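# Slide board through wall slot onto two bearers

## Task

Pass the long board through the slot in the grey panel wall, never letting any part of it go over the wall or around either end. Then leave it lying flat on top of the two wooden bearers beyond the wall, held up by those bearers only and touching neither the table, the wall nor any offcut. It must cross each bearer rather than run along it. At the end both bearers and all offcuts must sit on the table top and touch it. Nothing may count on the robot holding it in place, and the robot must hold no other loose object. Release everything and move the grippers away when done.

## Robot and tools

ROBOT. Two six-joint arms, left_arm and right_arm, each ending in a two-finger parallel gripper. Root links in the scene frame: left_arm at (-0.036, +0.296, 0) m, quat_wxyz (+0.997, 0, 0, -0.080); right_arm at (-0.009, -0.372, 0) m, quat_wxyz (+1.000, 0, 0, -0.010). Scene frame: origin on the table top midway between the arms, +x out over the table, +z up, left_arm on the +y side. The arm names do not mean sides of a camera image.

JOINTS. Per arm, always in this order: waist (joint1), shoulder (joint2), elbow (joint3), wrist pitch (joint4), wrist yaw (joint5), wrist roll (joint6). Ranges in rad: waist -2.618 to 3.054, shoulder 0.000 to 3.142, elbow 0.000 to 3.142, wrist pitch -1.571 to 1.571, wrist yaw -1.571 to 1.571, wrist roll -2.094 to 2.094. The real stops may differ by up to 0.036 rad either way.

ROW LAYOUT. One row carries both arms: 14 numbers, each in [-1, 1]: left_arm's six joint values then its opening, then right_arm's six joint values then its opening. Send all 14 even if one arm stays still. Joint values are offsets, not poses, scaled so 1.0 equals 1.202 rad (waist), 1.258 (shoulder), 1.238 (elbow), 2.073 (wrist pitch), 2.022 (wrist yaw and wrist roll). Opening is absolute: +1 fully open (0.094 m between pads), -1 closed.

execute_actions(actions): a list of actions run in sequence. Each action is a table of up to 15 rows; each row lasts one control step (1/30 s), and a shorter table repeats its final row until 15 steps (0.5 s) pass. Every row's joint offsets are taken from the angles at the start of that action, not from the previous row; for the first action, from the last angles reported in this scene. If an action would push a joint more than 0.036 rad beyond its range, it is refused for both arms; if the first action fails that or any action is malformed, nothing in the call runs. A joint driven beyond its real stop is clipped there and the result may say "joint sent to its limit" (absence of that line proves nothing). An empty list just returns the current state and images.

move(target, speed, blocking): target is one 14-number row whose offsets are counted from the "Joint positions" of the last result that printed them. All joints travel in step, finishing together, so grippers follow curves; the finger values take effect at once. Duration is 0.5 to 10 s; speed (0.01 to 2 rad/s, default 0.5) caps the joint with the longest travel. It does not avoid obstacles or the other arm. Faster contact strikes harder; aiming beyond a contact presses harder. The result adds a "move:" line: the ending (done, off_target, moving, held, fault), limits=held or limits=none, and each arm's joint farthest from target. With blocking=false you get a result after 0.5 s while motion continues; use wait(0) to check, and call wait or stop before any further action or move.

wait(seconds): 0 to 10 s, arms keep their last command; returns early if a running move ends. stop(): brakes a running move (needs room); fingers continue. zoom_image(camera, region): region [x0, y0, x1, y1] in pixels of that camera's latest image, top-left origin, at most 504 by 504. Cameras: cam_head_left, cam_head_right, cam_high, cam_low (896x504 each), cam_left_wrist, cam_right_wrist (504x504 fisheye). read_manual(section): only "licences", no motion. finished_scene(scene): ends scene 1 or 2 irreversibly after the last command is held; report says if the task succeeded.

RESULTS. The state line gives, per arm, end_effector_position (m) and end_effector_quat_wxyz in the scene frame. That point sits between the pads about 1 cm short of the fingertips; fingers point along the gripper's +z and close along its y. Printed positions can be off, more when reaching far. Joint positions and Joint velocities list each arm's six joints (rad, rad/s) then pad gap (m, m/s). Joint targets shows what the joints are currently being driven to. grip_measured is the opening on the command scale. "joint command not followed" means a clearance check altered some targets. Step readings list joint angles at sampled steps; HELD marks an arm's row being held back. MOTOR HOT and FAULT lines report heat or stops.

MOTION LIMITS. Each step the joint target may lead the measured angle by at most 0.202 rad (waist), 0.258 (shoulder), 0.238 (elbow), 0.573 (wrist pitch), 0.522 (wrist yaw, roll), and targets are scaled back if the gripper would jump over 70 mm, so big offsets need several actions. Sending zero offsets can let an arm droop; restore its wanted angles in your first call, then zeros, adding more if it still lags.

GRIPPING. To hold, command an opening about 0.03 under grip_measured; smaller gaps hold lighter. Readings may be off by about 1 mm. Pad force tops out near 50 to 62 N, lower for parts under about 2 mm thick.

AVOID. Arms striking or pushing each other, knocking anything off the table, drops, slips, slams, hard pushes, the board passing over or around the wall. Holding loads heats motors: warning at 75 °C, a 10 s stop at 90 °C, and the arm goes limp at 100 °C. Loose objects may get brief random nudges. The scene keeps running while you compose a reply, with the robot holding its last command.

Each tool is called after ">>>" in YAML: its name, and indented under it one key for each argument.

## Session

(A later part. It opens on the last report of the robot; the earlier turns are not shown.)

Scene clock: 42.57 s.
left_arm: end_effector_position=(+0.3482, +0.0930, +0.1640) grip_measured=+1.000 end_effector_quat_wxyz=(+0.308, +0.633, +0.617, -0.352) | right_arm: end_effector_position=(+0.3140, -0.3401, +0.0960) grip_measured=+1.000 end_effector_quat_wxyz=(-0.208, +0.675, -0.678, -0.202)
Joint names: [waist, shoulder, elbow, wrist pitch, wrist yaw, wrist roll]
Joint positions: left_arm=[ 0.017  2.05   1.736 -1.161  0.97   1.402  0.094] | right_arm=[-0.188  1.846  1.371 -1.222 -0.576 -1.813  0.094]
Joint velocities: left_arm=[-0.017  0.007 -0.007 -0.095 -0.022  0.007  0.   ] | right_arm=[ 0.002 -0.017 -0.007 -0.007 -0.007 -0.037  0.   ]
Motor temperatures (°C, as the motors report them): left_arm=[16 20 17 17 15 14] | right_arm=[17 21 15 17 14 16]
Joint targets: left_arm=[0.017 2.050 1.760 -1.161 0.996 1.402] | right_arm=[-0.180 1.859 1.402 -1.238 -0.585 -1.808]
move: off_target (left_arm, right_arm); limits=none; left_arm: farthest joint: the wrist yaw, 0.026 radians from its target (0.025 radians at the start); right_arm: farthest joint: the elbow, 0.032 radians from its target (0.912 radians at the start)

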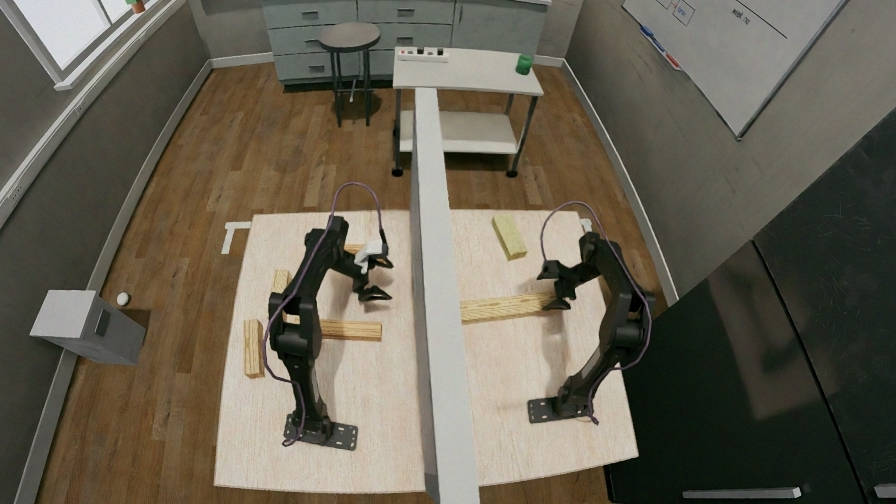

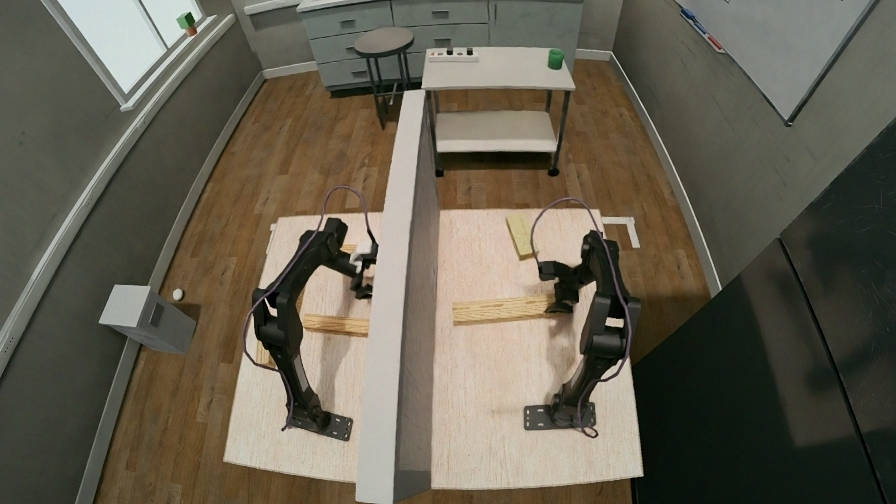

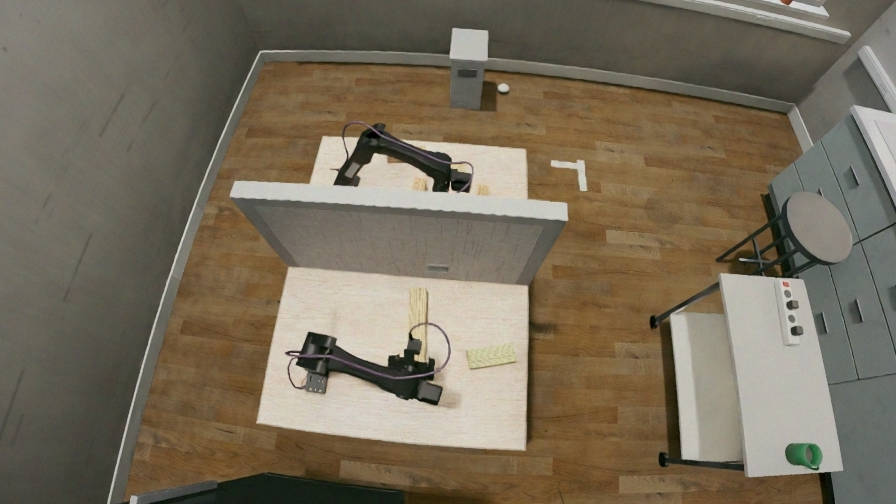

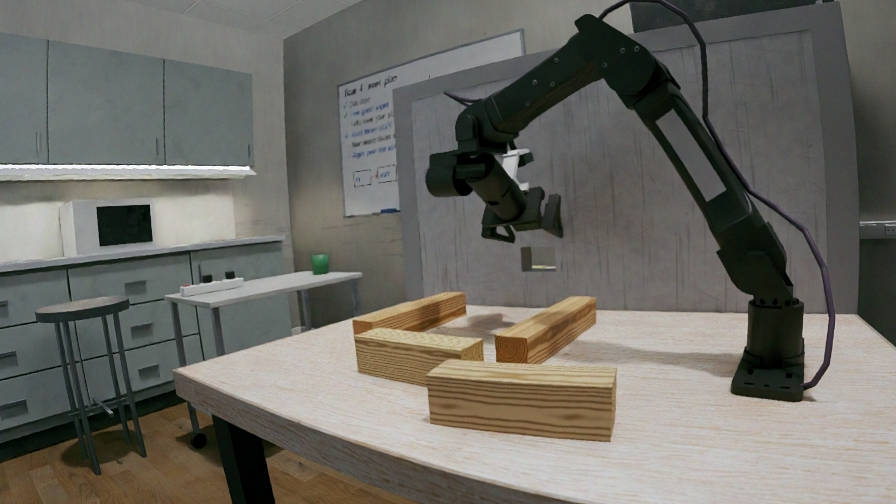

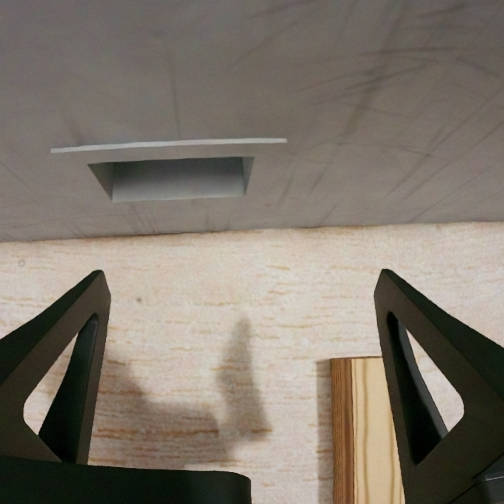

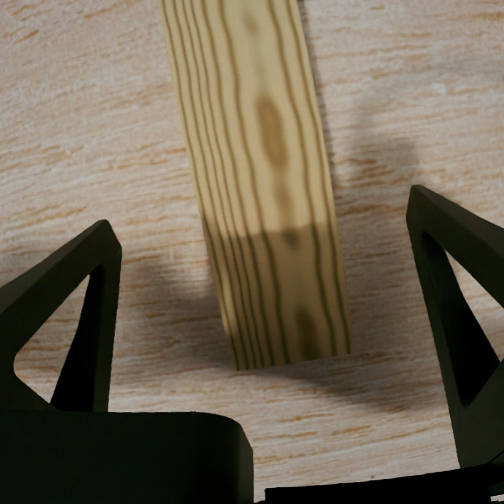

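>>> move:
  target: [0, 0, 0.02, 0, 0.013, 0, 1, 0, 0.0928, -0.1569, 0.1362, -0.0074, 0, 1]
  speed: 0.3

Scene clock: 44.47 s.
left_arm: end_effector_position=(+0.3482, +0.0929, +0.1641) grip_measured=+1.000 end_effector_quat_wxyz=(+0.308, +0.632, +0.617, -0.352) | right_arm: end_effector_position=(+0.3130, -0.3406, +0.0199) grip_measured=+1.000 end_effector_quat_wxyz=(-0.204, +0.675, -0.679, -0.203)
Joint names: [waist, shoulder, elbow, wrist pitch, wrist yaw, wrist roll]
Joint positions: left_arm=[ 0.017  2.05   1.736 -1.161  0.971  1.402  0.094] | right_arm=[-0.188  1.955  1.194 -0.943 -0.572 -1.813  0.094]
Joint velocities: left_arm=[-0.017 -0.002 -0.022 -0.051  0.022 -0.037  0.   ] | right_arm=[-0.017  0.002 -0.002 -0.081 -0.037  0.037  0.   ]
Motor temperatures (°C, as the motors report them): left_arm=[16 20 17 17 15 14] | right_arm=[17 21 15 17 14 16]
Joint targets: left_arm=[0.017 2.050 1.760 -1.161 0.996 1.402] | right_arm=[-0.188 1.963 1.176 -0.939 -0.592 -1.813]
move: off_target (left_arm); limits=none; left_arm: farthest joint: the wrist yaw, 0.026 radians from its target (0.026 radians at the start); right_arm: farthest joint: the wrist yaw, 0.019 radians from its target (0.014 radians at the start)

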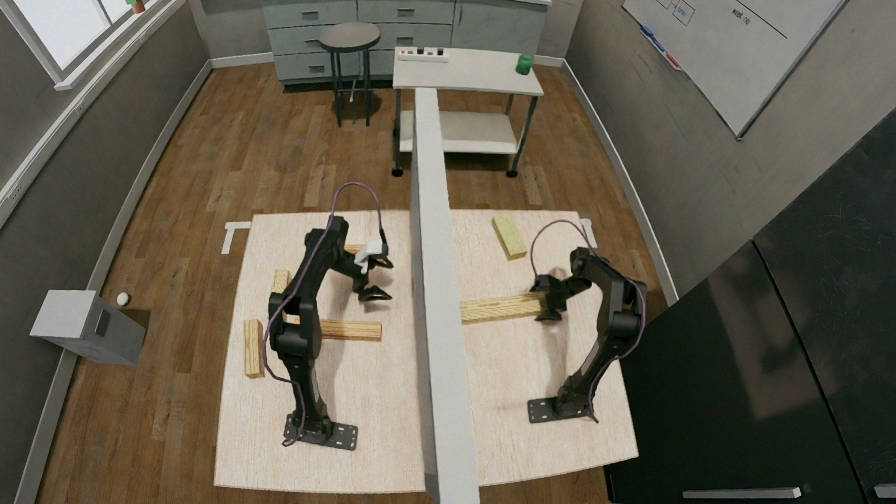

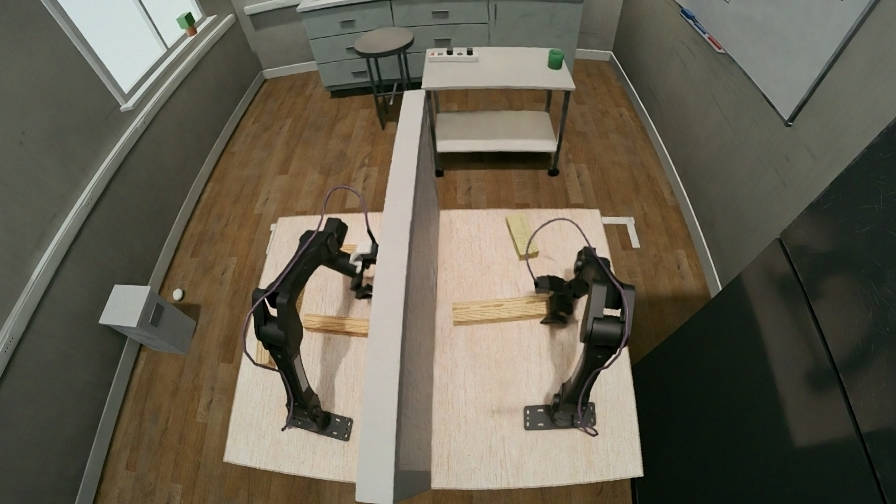

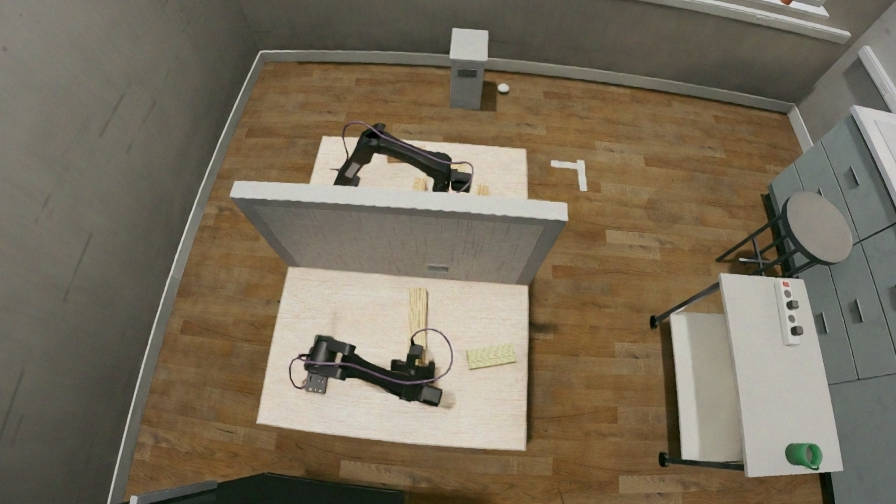

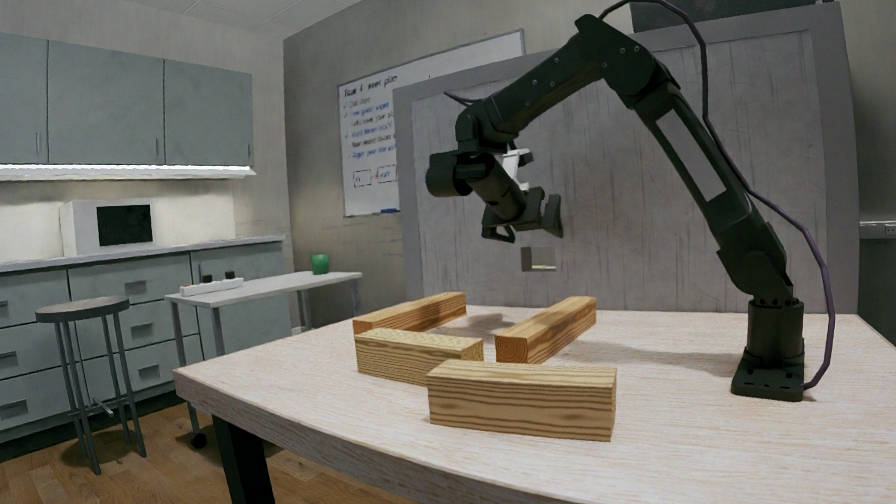

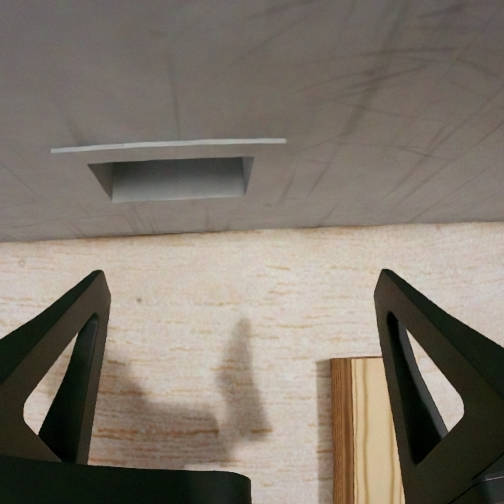

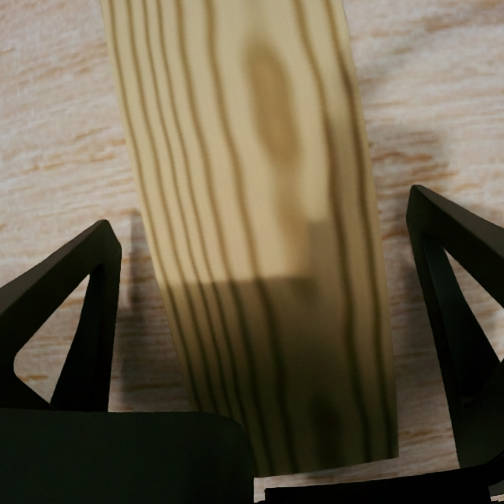

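>>> execute_actions:
  actions:
    - [[0,0,0.02,0,0.013,0,1, 0,0,-0.01,0,-0.009,0,0.05]]
    - [[0,0,0.02,0,0.013,0,1, 0,0,-0.01,0,-0.009,0,0.05]]

Scene clock: 45.60 s.
left_arm: end_effector_position=(+0.3482, +0.0929, +0.1642) grip_measured=+1.000 end_effector_quat_wxyz=(+0.308, +0.632, +0.617, -0.352) | right_arm: end_effector_position=(+0.3133, -0.3409, +0.0197) grip_measured=+0.267 end_effector_quat_wxyz=(-0.204, +0.675, -0.679, -0.202)
Joint names: [waist, shoulder, elbow, wrist pitch, wrist yaw, wrist roll]
Joint positions: left_arm=[ 0.017  2.05   1.736 -1.161  0.971  1.402  0.094] | right_arm=[-0.188  1.955  1.194 -0.942 -0.57  -1.813  0.06 ]
Joint velocities: left_arm=[ 0.002  0.007  0.007  0.022 -0.007 -0.007  0.   ] | right_arm=[ 0.012 -0.002 -0.012 -0.066 -0.022 -0.022 -0.   ]
Motor temperatures (°C, as the motors report them): left_arm=[16 20 17 17 15 14] | right_arm=[17 21 15 16 14 16]
Joint targets: left_arm=[0.017 2.050 1.760 -1.161 0.997 1.402] | right_arm=[-0.188 1.955 1.182 -0.942 -0.589 -1.813]
Step readings (joint positions; steps 1 to 15: 1st action; 16 to 30: 2nd action):
0: left_arm=[0.017 2.050 1.736 -1.161 0.971 1.402] | right_arm=[-0.188 1.955 1.194 -0.943 -0.572 -1.813]
1: left_arm=[0.017 2.050 1.736 -1.161 0.971 1.402] | right_arm=[-0.188 1.955 1.194 -0.943 -0.572 -1.813]
2: left_arm=[0.017 2.050 1.736 -1.161 0.971 1.402] | right_arm=[-0.188 1.955 1.194 -0.943 -0.572 -1.813]
4: left_arm=[0.017 2.050 1.736 -1.161 0.971 1.402] | right_arm=[-0.188 1.955 1.194 -0.942 -0.572 -1.813]
8: left_arm=[0.017 2.050 1.736 -1.161 0.971 1.402] | right_arm=[-0.188 1.955 1.194 -0.942 -0.570 -1.813]
15: left_arm=[0.017 2.050 1.736 -1.161 0.971 1.402] | right_arm=[-0.188 1.955 1.194 -0.942 -0.570 -1.813]
16: left_arm=[0.017 2.050 1.736 -1.161 0.971 1.402] | right_arm=[-0.188 1.955 1.194 -0.942 -0.570 -1.813]
17: left_arm=[0.017 2.050 1.736 -1.161 0.971 1.402] | right_arm=[-0.188 1.955 1.194 -0.942 -0.570 -1.813]
19: left_arm=[0.017 2.050 1.736 -1.161 0.971 1.402] | right_arm=[-0.188 1.955 1.194 -0.942 -0.570 -1.813]
23: left_arm=[0.017 2.050 1.736 -1.161 0.971 1.402] | right_arm=[-0.188 1.955 1.194 -0.942 -0.570 -1.813]
30: Joint positions above

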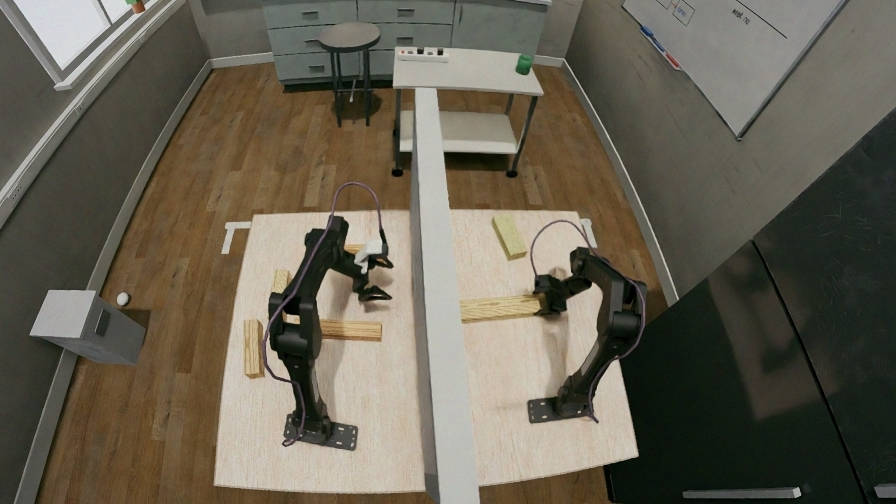

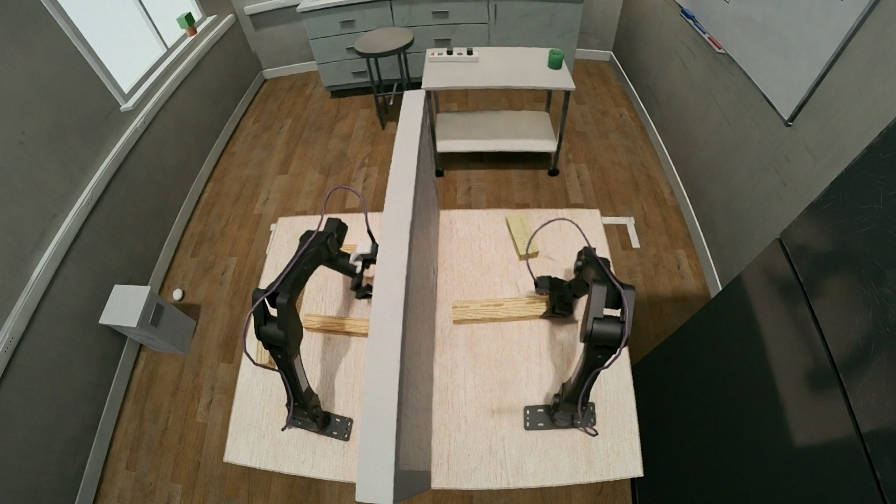

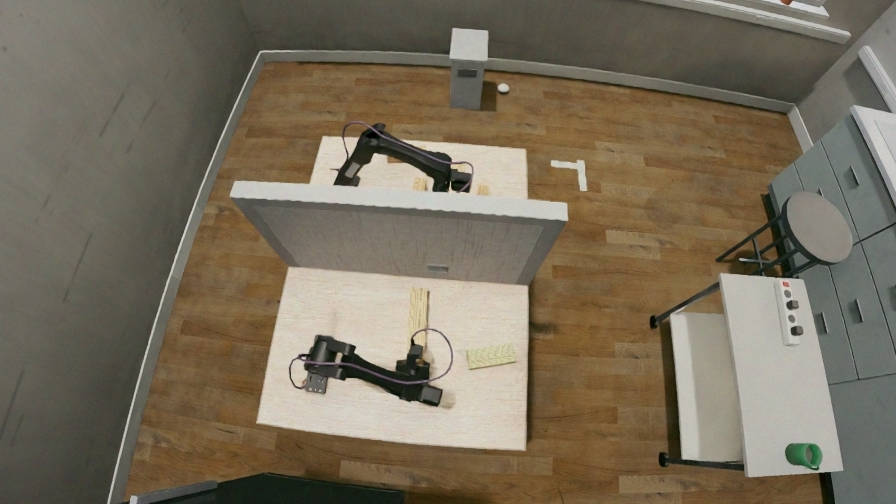

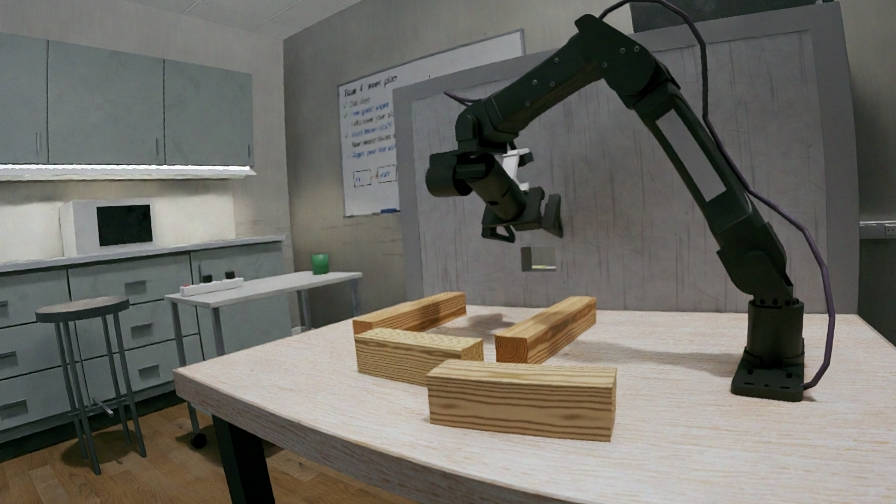

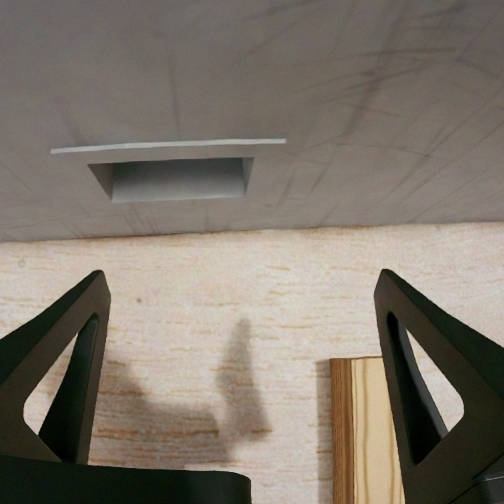

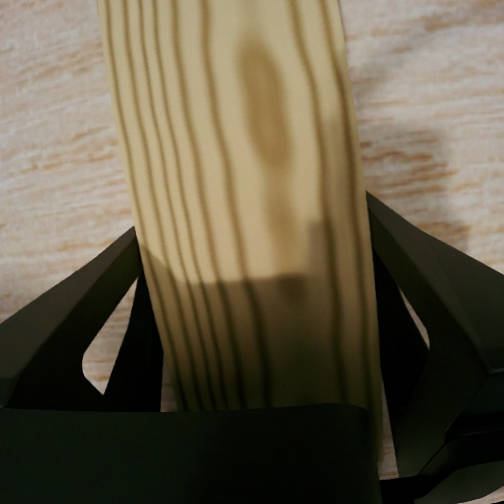

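>>> execute_actions:
  actions: []

Scene clock: 49.83 s.
left_arm: end_effector_position=(+0.3482, +0.0929, +0.1642) grip_measured=+1.000 end_effector_quat_wxyz=(+0.308, +0.632, +0.617, -0.352) | right_arm: end_effector_position=(+0.3133, -0.3409, +0.0197) grip_measured=+0.267 end_effector_quat_wxyz=(-0.204, +0.675, -0.679, -0.202)
Joint names: [waist, shoulder, elbow, wrist pitch, wrist yaw, wrist roll]
Joint positions: left_arm=[ 0.017  2.05   1.736 -1.161  0.971  1.402  0.094] | right_arm=[-0.188  1.955  1.194 -0.942 -0.57  -1.813  0.06 ]
Joint velocities: left_arm=[ 0.002  0.002 -0.027 -0.022  0.007 -0.037  0.   ] | right_arm=[-0.012 -0.012 -0.017 -0.168  0.022 -0.051 -0.001]
Motor temperatures (°C, as the motors report them): left_arm=[16 20 17 17 16 14] | right_arm=[17 21 15 16 14 16]
Joint targets: left_arm=[0.017 2.050 1.760 -1.161 0.997 1.402] | right_arm=[-0.188 1.955 1.182 -0.942 -0.589 -1.813]

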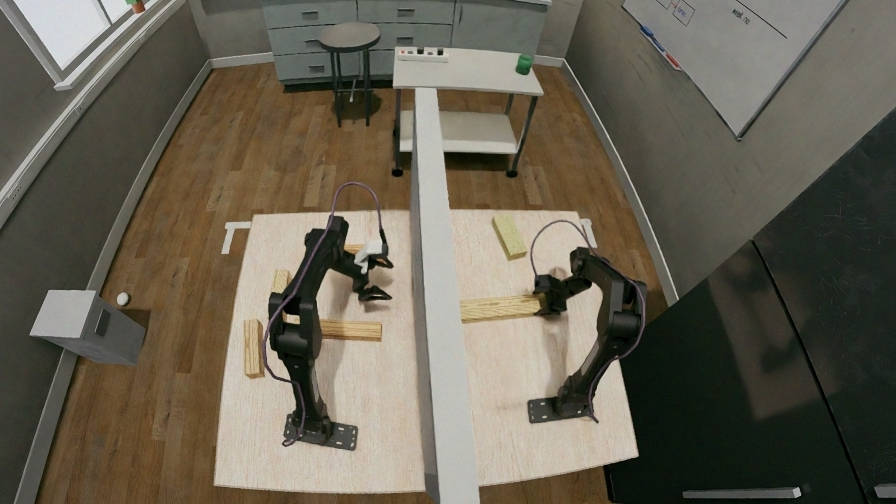

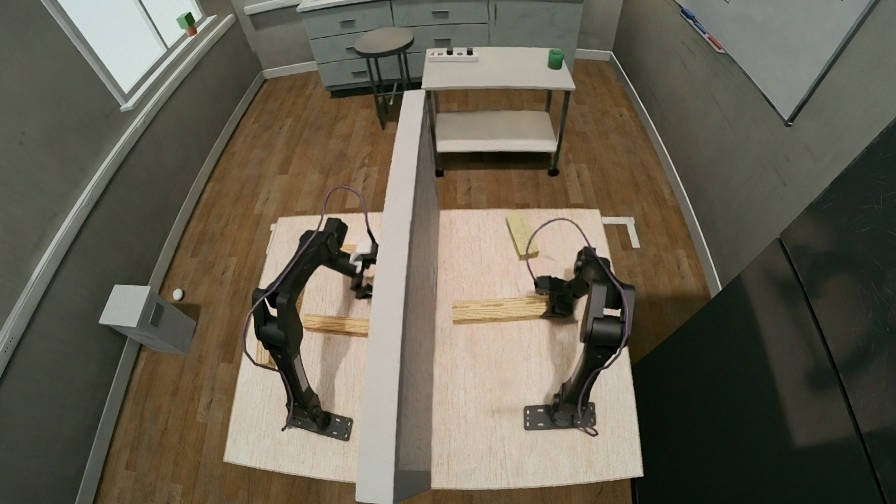

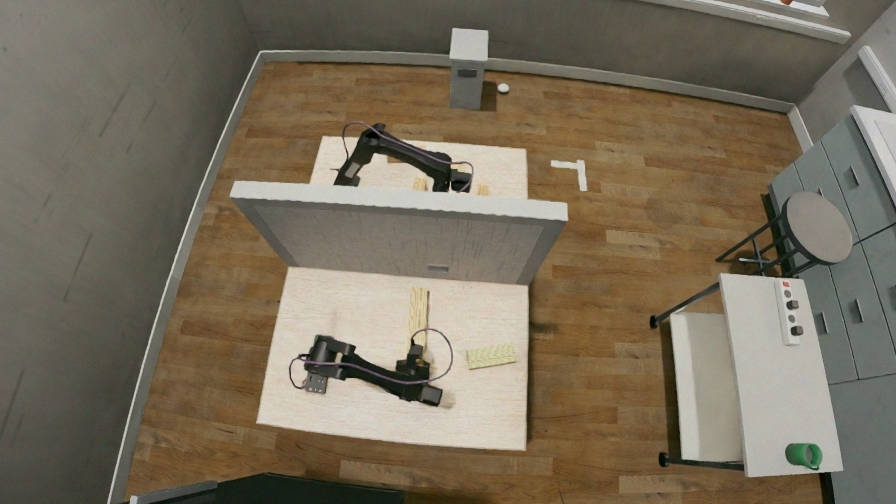

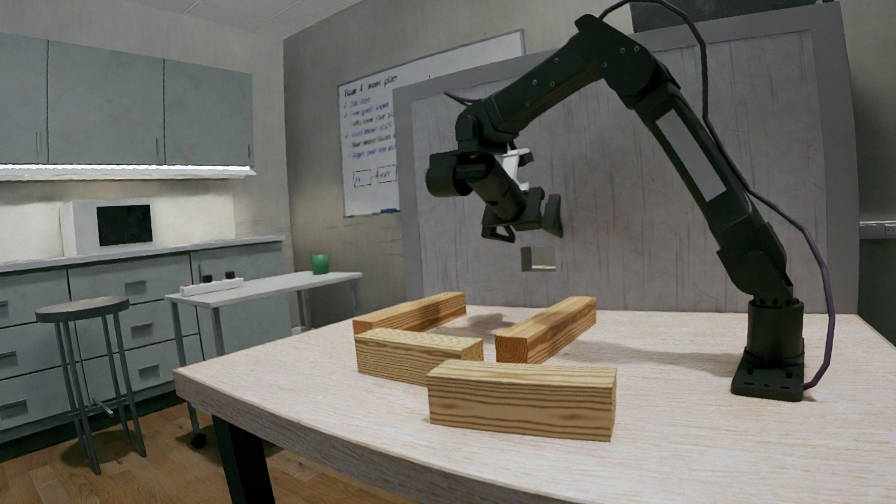

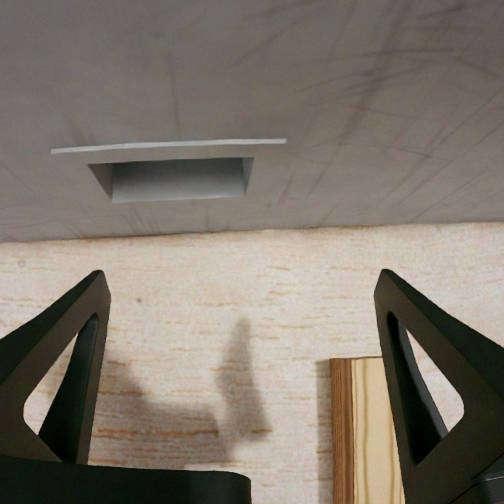

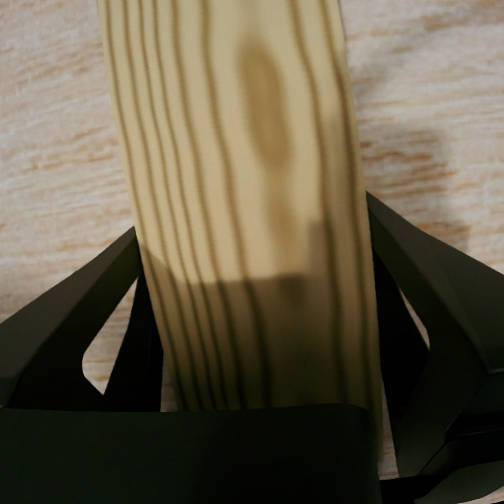

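>>> move:
  target: [0,0,0.02,0,0.013,0,1, 0,0.1526,0.4578,-0.1754,-0.0406,-0.0012,0.1]
  speed: 0.4

Scene clock: 52.70 s.
left_arm: end_effector_position=(+0.3482, +0.0928, +0.1642) grip_measured=+1.000 end_effector_quat_wxyz=(+0.308, +0.632, +0.617, -0.352) | right_arm: end_effector_position=(+0.3864, -0.3581, +0.0744) grip_measured=+0.267 end_effector_quat_wxyz=(-0.202, +0.678, -0.679, -0.197)
Joint names: [waist, shoulder, elbow, wrist pitch, wrist yaw, wrist roll]
Joint positions: left_arm=[ 0.017  2.05   1.736 -1.161  0.972  1.402  0.094] | right_arm=[-0.188  2.147  1.723 -1.273 -0.559 -1.815  0.06 ]
Joint velocities: left_arm=[-0.002 -0.007 -0.002  0.007 -0.007  0.007  0.   ] | right_arm=[ 0.007 -0.002 -0.002 -0.081  0.022 -0.007 -0.   ]
Motor temperatures (°C, as the motors report them): left_arm=[16 20 17 17 16 14] | right_arm=[17 22 15 16 14 16]
Joint targets: left_arm=[0.017 2.050 1.760 -1.161 0.998 1.402] | right_arm=[-0.188 2.147 1.761 -1.305 -0.653 -1.815]
move: off_target (left_arm, right_arm); limits=none; left_arm: farthest joint: the wrist yaw, 0.026 radians from its target (0.026 radians at the start); right_arm: farthest joint: the wrist yaw, 0.093 radians from its target (0.082 radians at the start)

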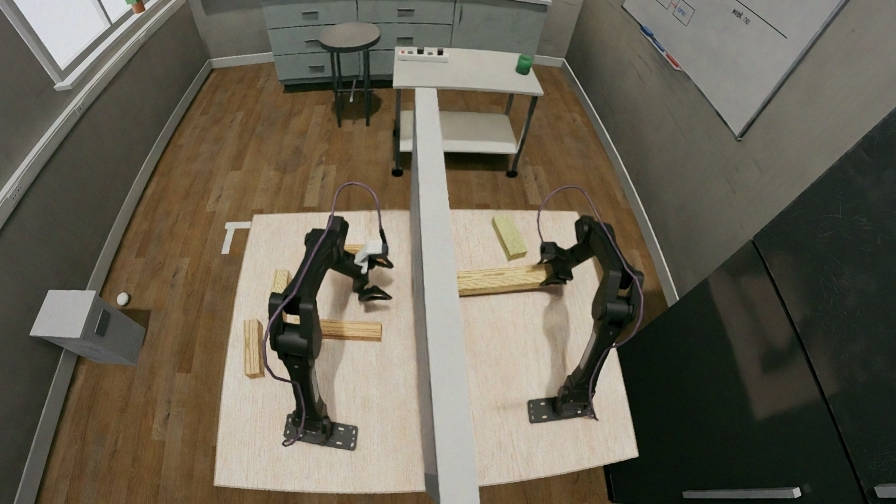

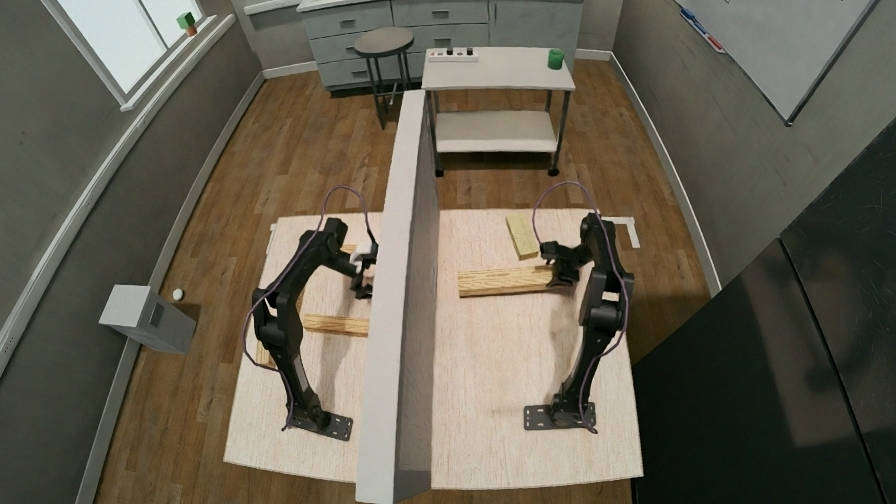

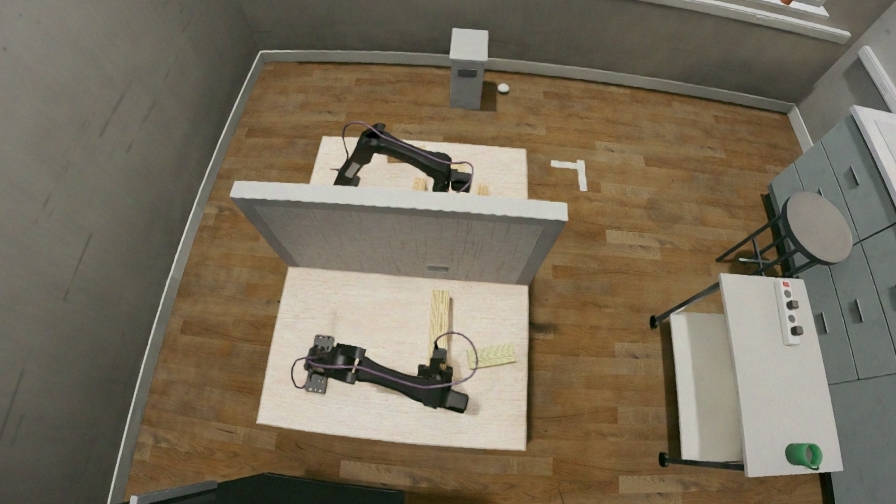

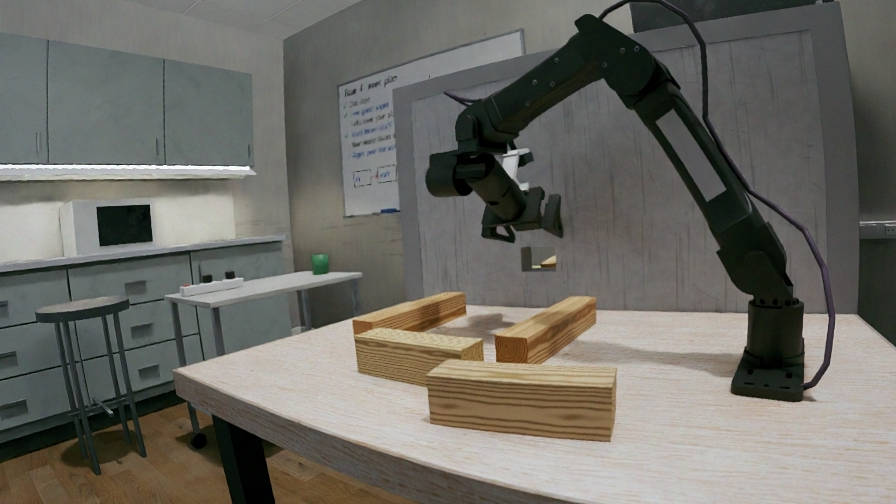

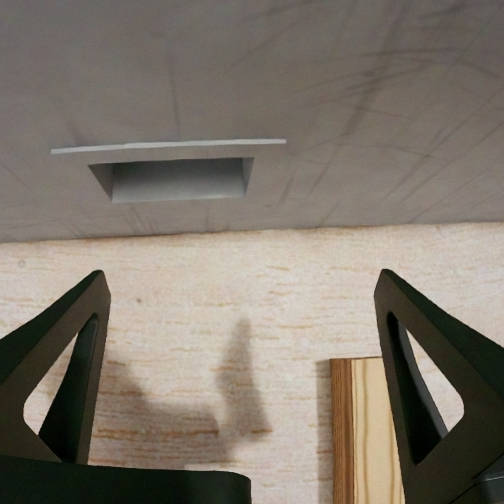

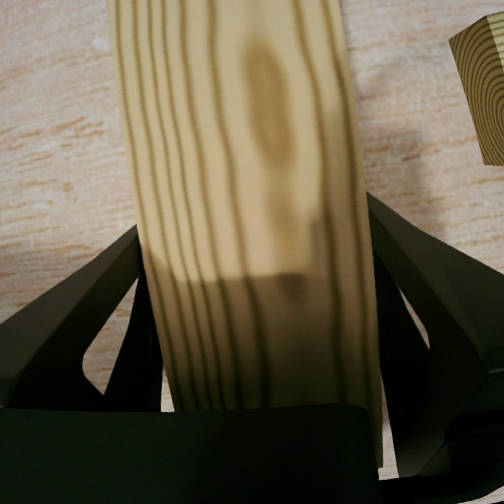

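>>> zoom_image:
  camera: "cam_low"
  region: [480, 210, 600, 310]

>>> zoom_image:
  camera: "cam_high"
  region: [360, 230, 540, 410]

>>> zoom_image:
  camera: "cam_head_right"
  region: [400, 200, 640, 340]

Region (480, 210, 600, 310) of cam_low's 896x504 image, scaled by 4.200, with more detail than that image has.

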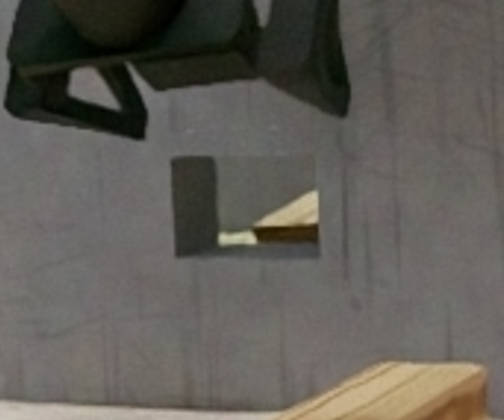

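Region (360, 230, 540, 410) of cam_high's 896x504 image, scaled by 2.800, with more detail than that image has.

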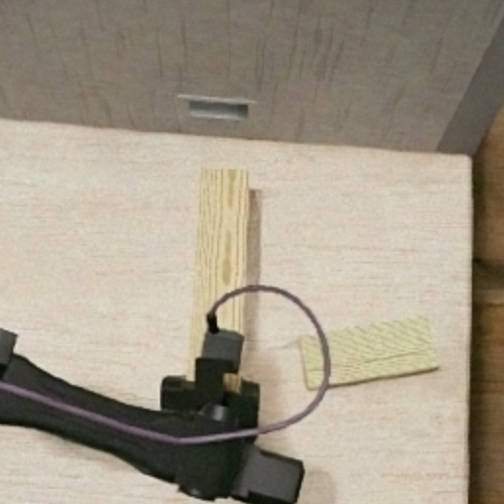

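Region (400, 200, 640, 340) of cam_head_right's 896x504 image, scaled by 2.100, with more detail than that image has; it fills the top 294 rows of this view, and the rest is white.

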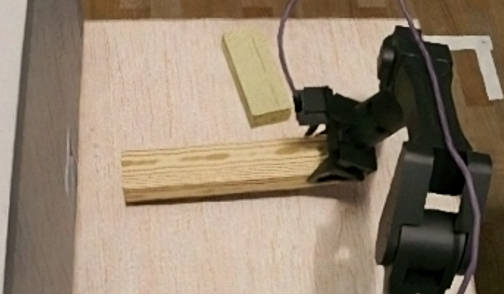

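>>> wait:
  seconds: 0.5

>>> zoom_image:
  camera: "cam_low"
  region: [480, 210, 600, 310]

Scene clock: 53.67 s.
left_arm: end_effector_position=(+0.3482, +0.0928, +0.1642) grip_measured=+1.000 end_effector_quat_wxyz=(+0.308, +0.632, +0.617, -0.352) | right_arm: end_effector_position=(+0.3864, -0.3581, +0.0744) grip_measured=+0.267 end_effector_quat_wxyz=(-0.202, +0.678, -0.679, -0.197)
Joint names: [waist, shoulder, elbow, wrist pitch, wrist yaw, wrist roll]
Joint positions: left_arm=[ 0.017  2.05   1.736 -1.161  0.972  1.402  0.094] | right_arm=[-0.188  2.147  1.723 -1.273 -0.559 -1.815  0.06 ]
Joint velocities: left_arm=[ 0.002 -0.007 -0.002 -0.051 -0.022 -0.037  0.   ] | right_arm=[-0.007 -0.012  0.002  0.037 -0.037 -0.022 -0.001]
Motor temperatures (°C, as the motors report them): left_arm=[16 20 17 17 16 14] | right_arm=[17 22 15 16 14 16]
Joint targets: left_arm=[0.017 2.050 1.760 -1.161 0.998 1.402] | right_arm=[-0.188 2.147 1.761 -1.305 -0.653 -1.815]
wait: 0.50 s; at rest from the start

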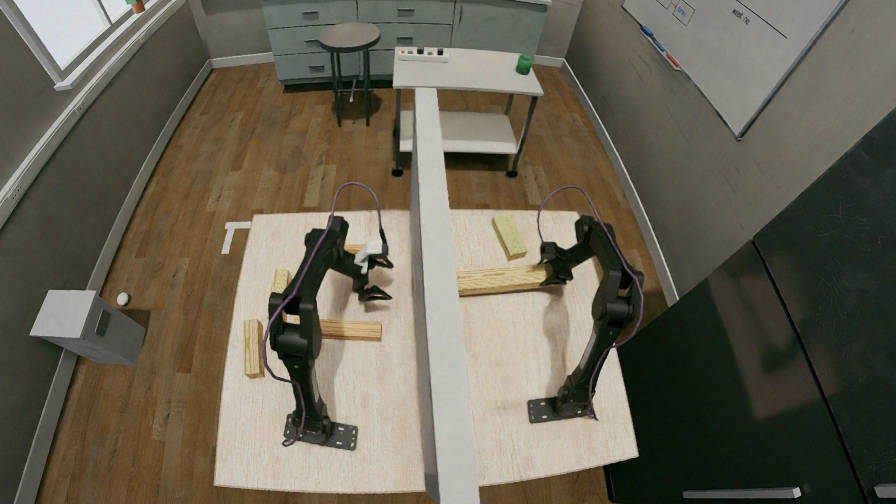

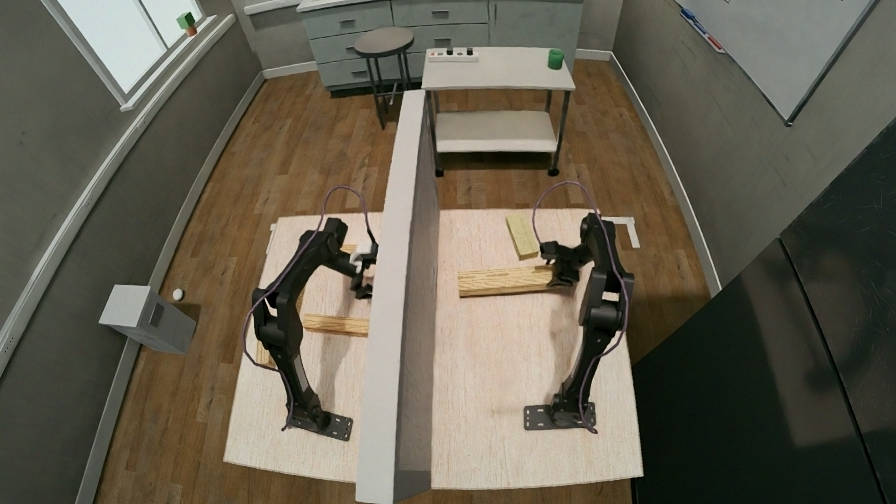

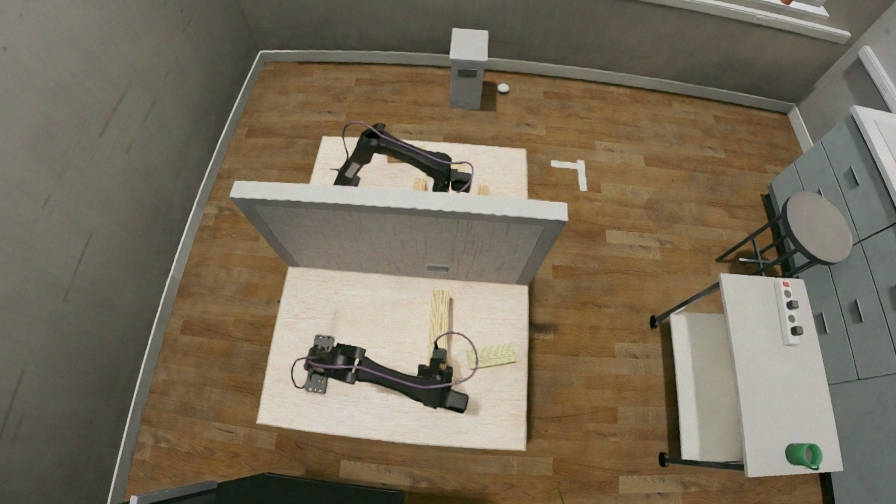

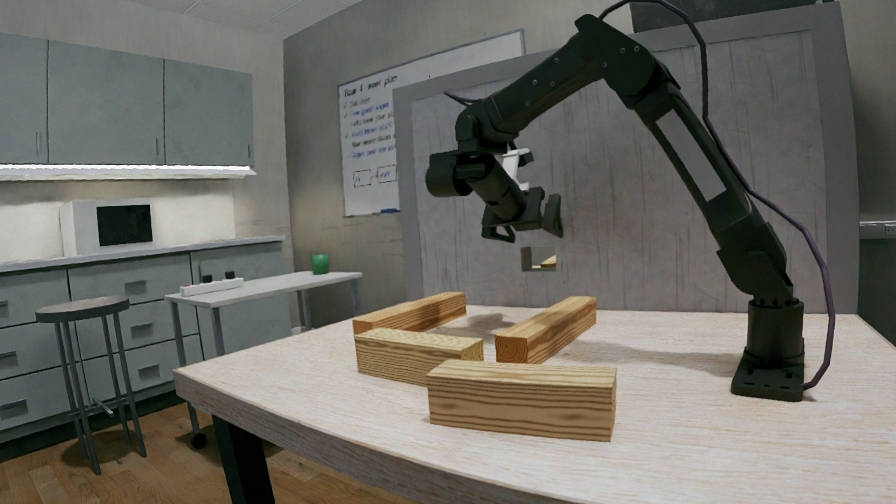

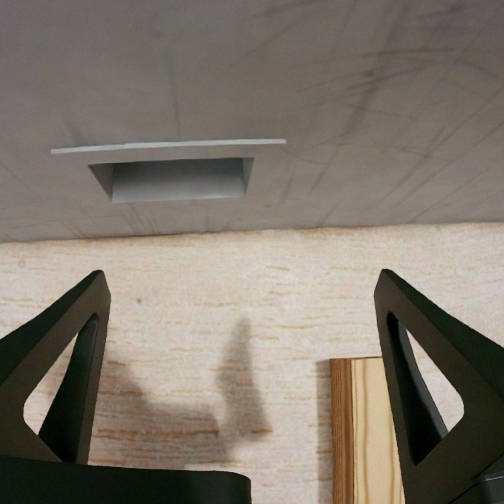

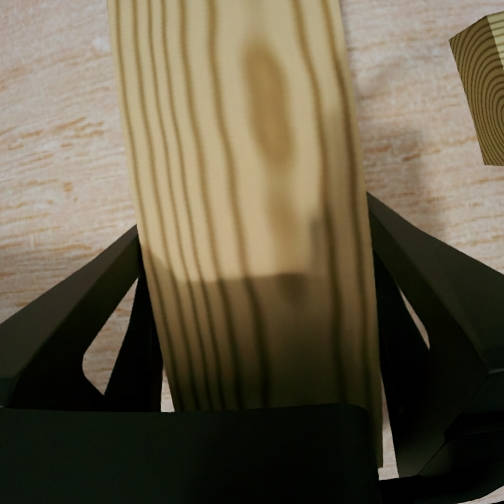

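Region (480, 210, 600, 310) of cam_low's 896x504 image, scaled by 4.200, with more detail than that image has.

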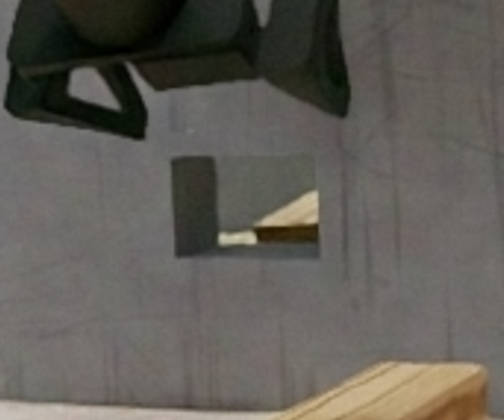

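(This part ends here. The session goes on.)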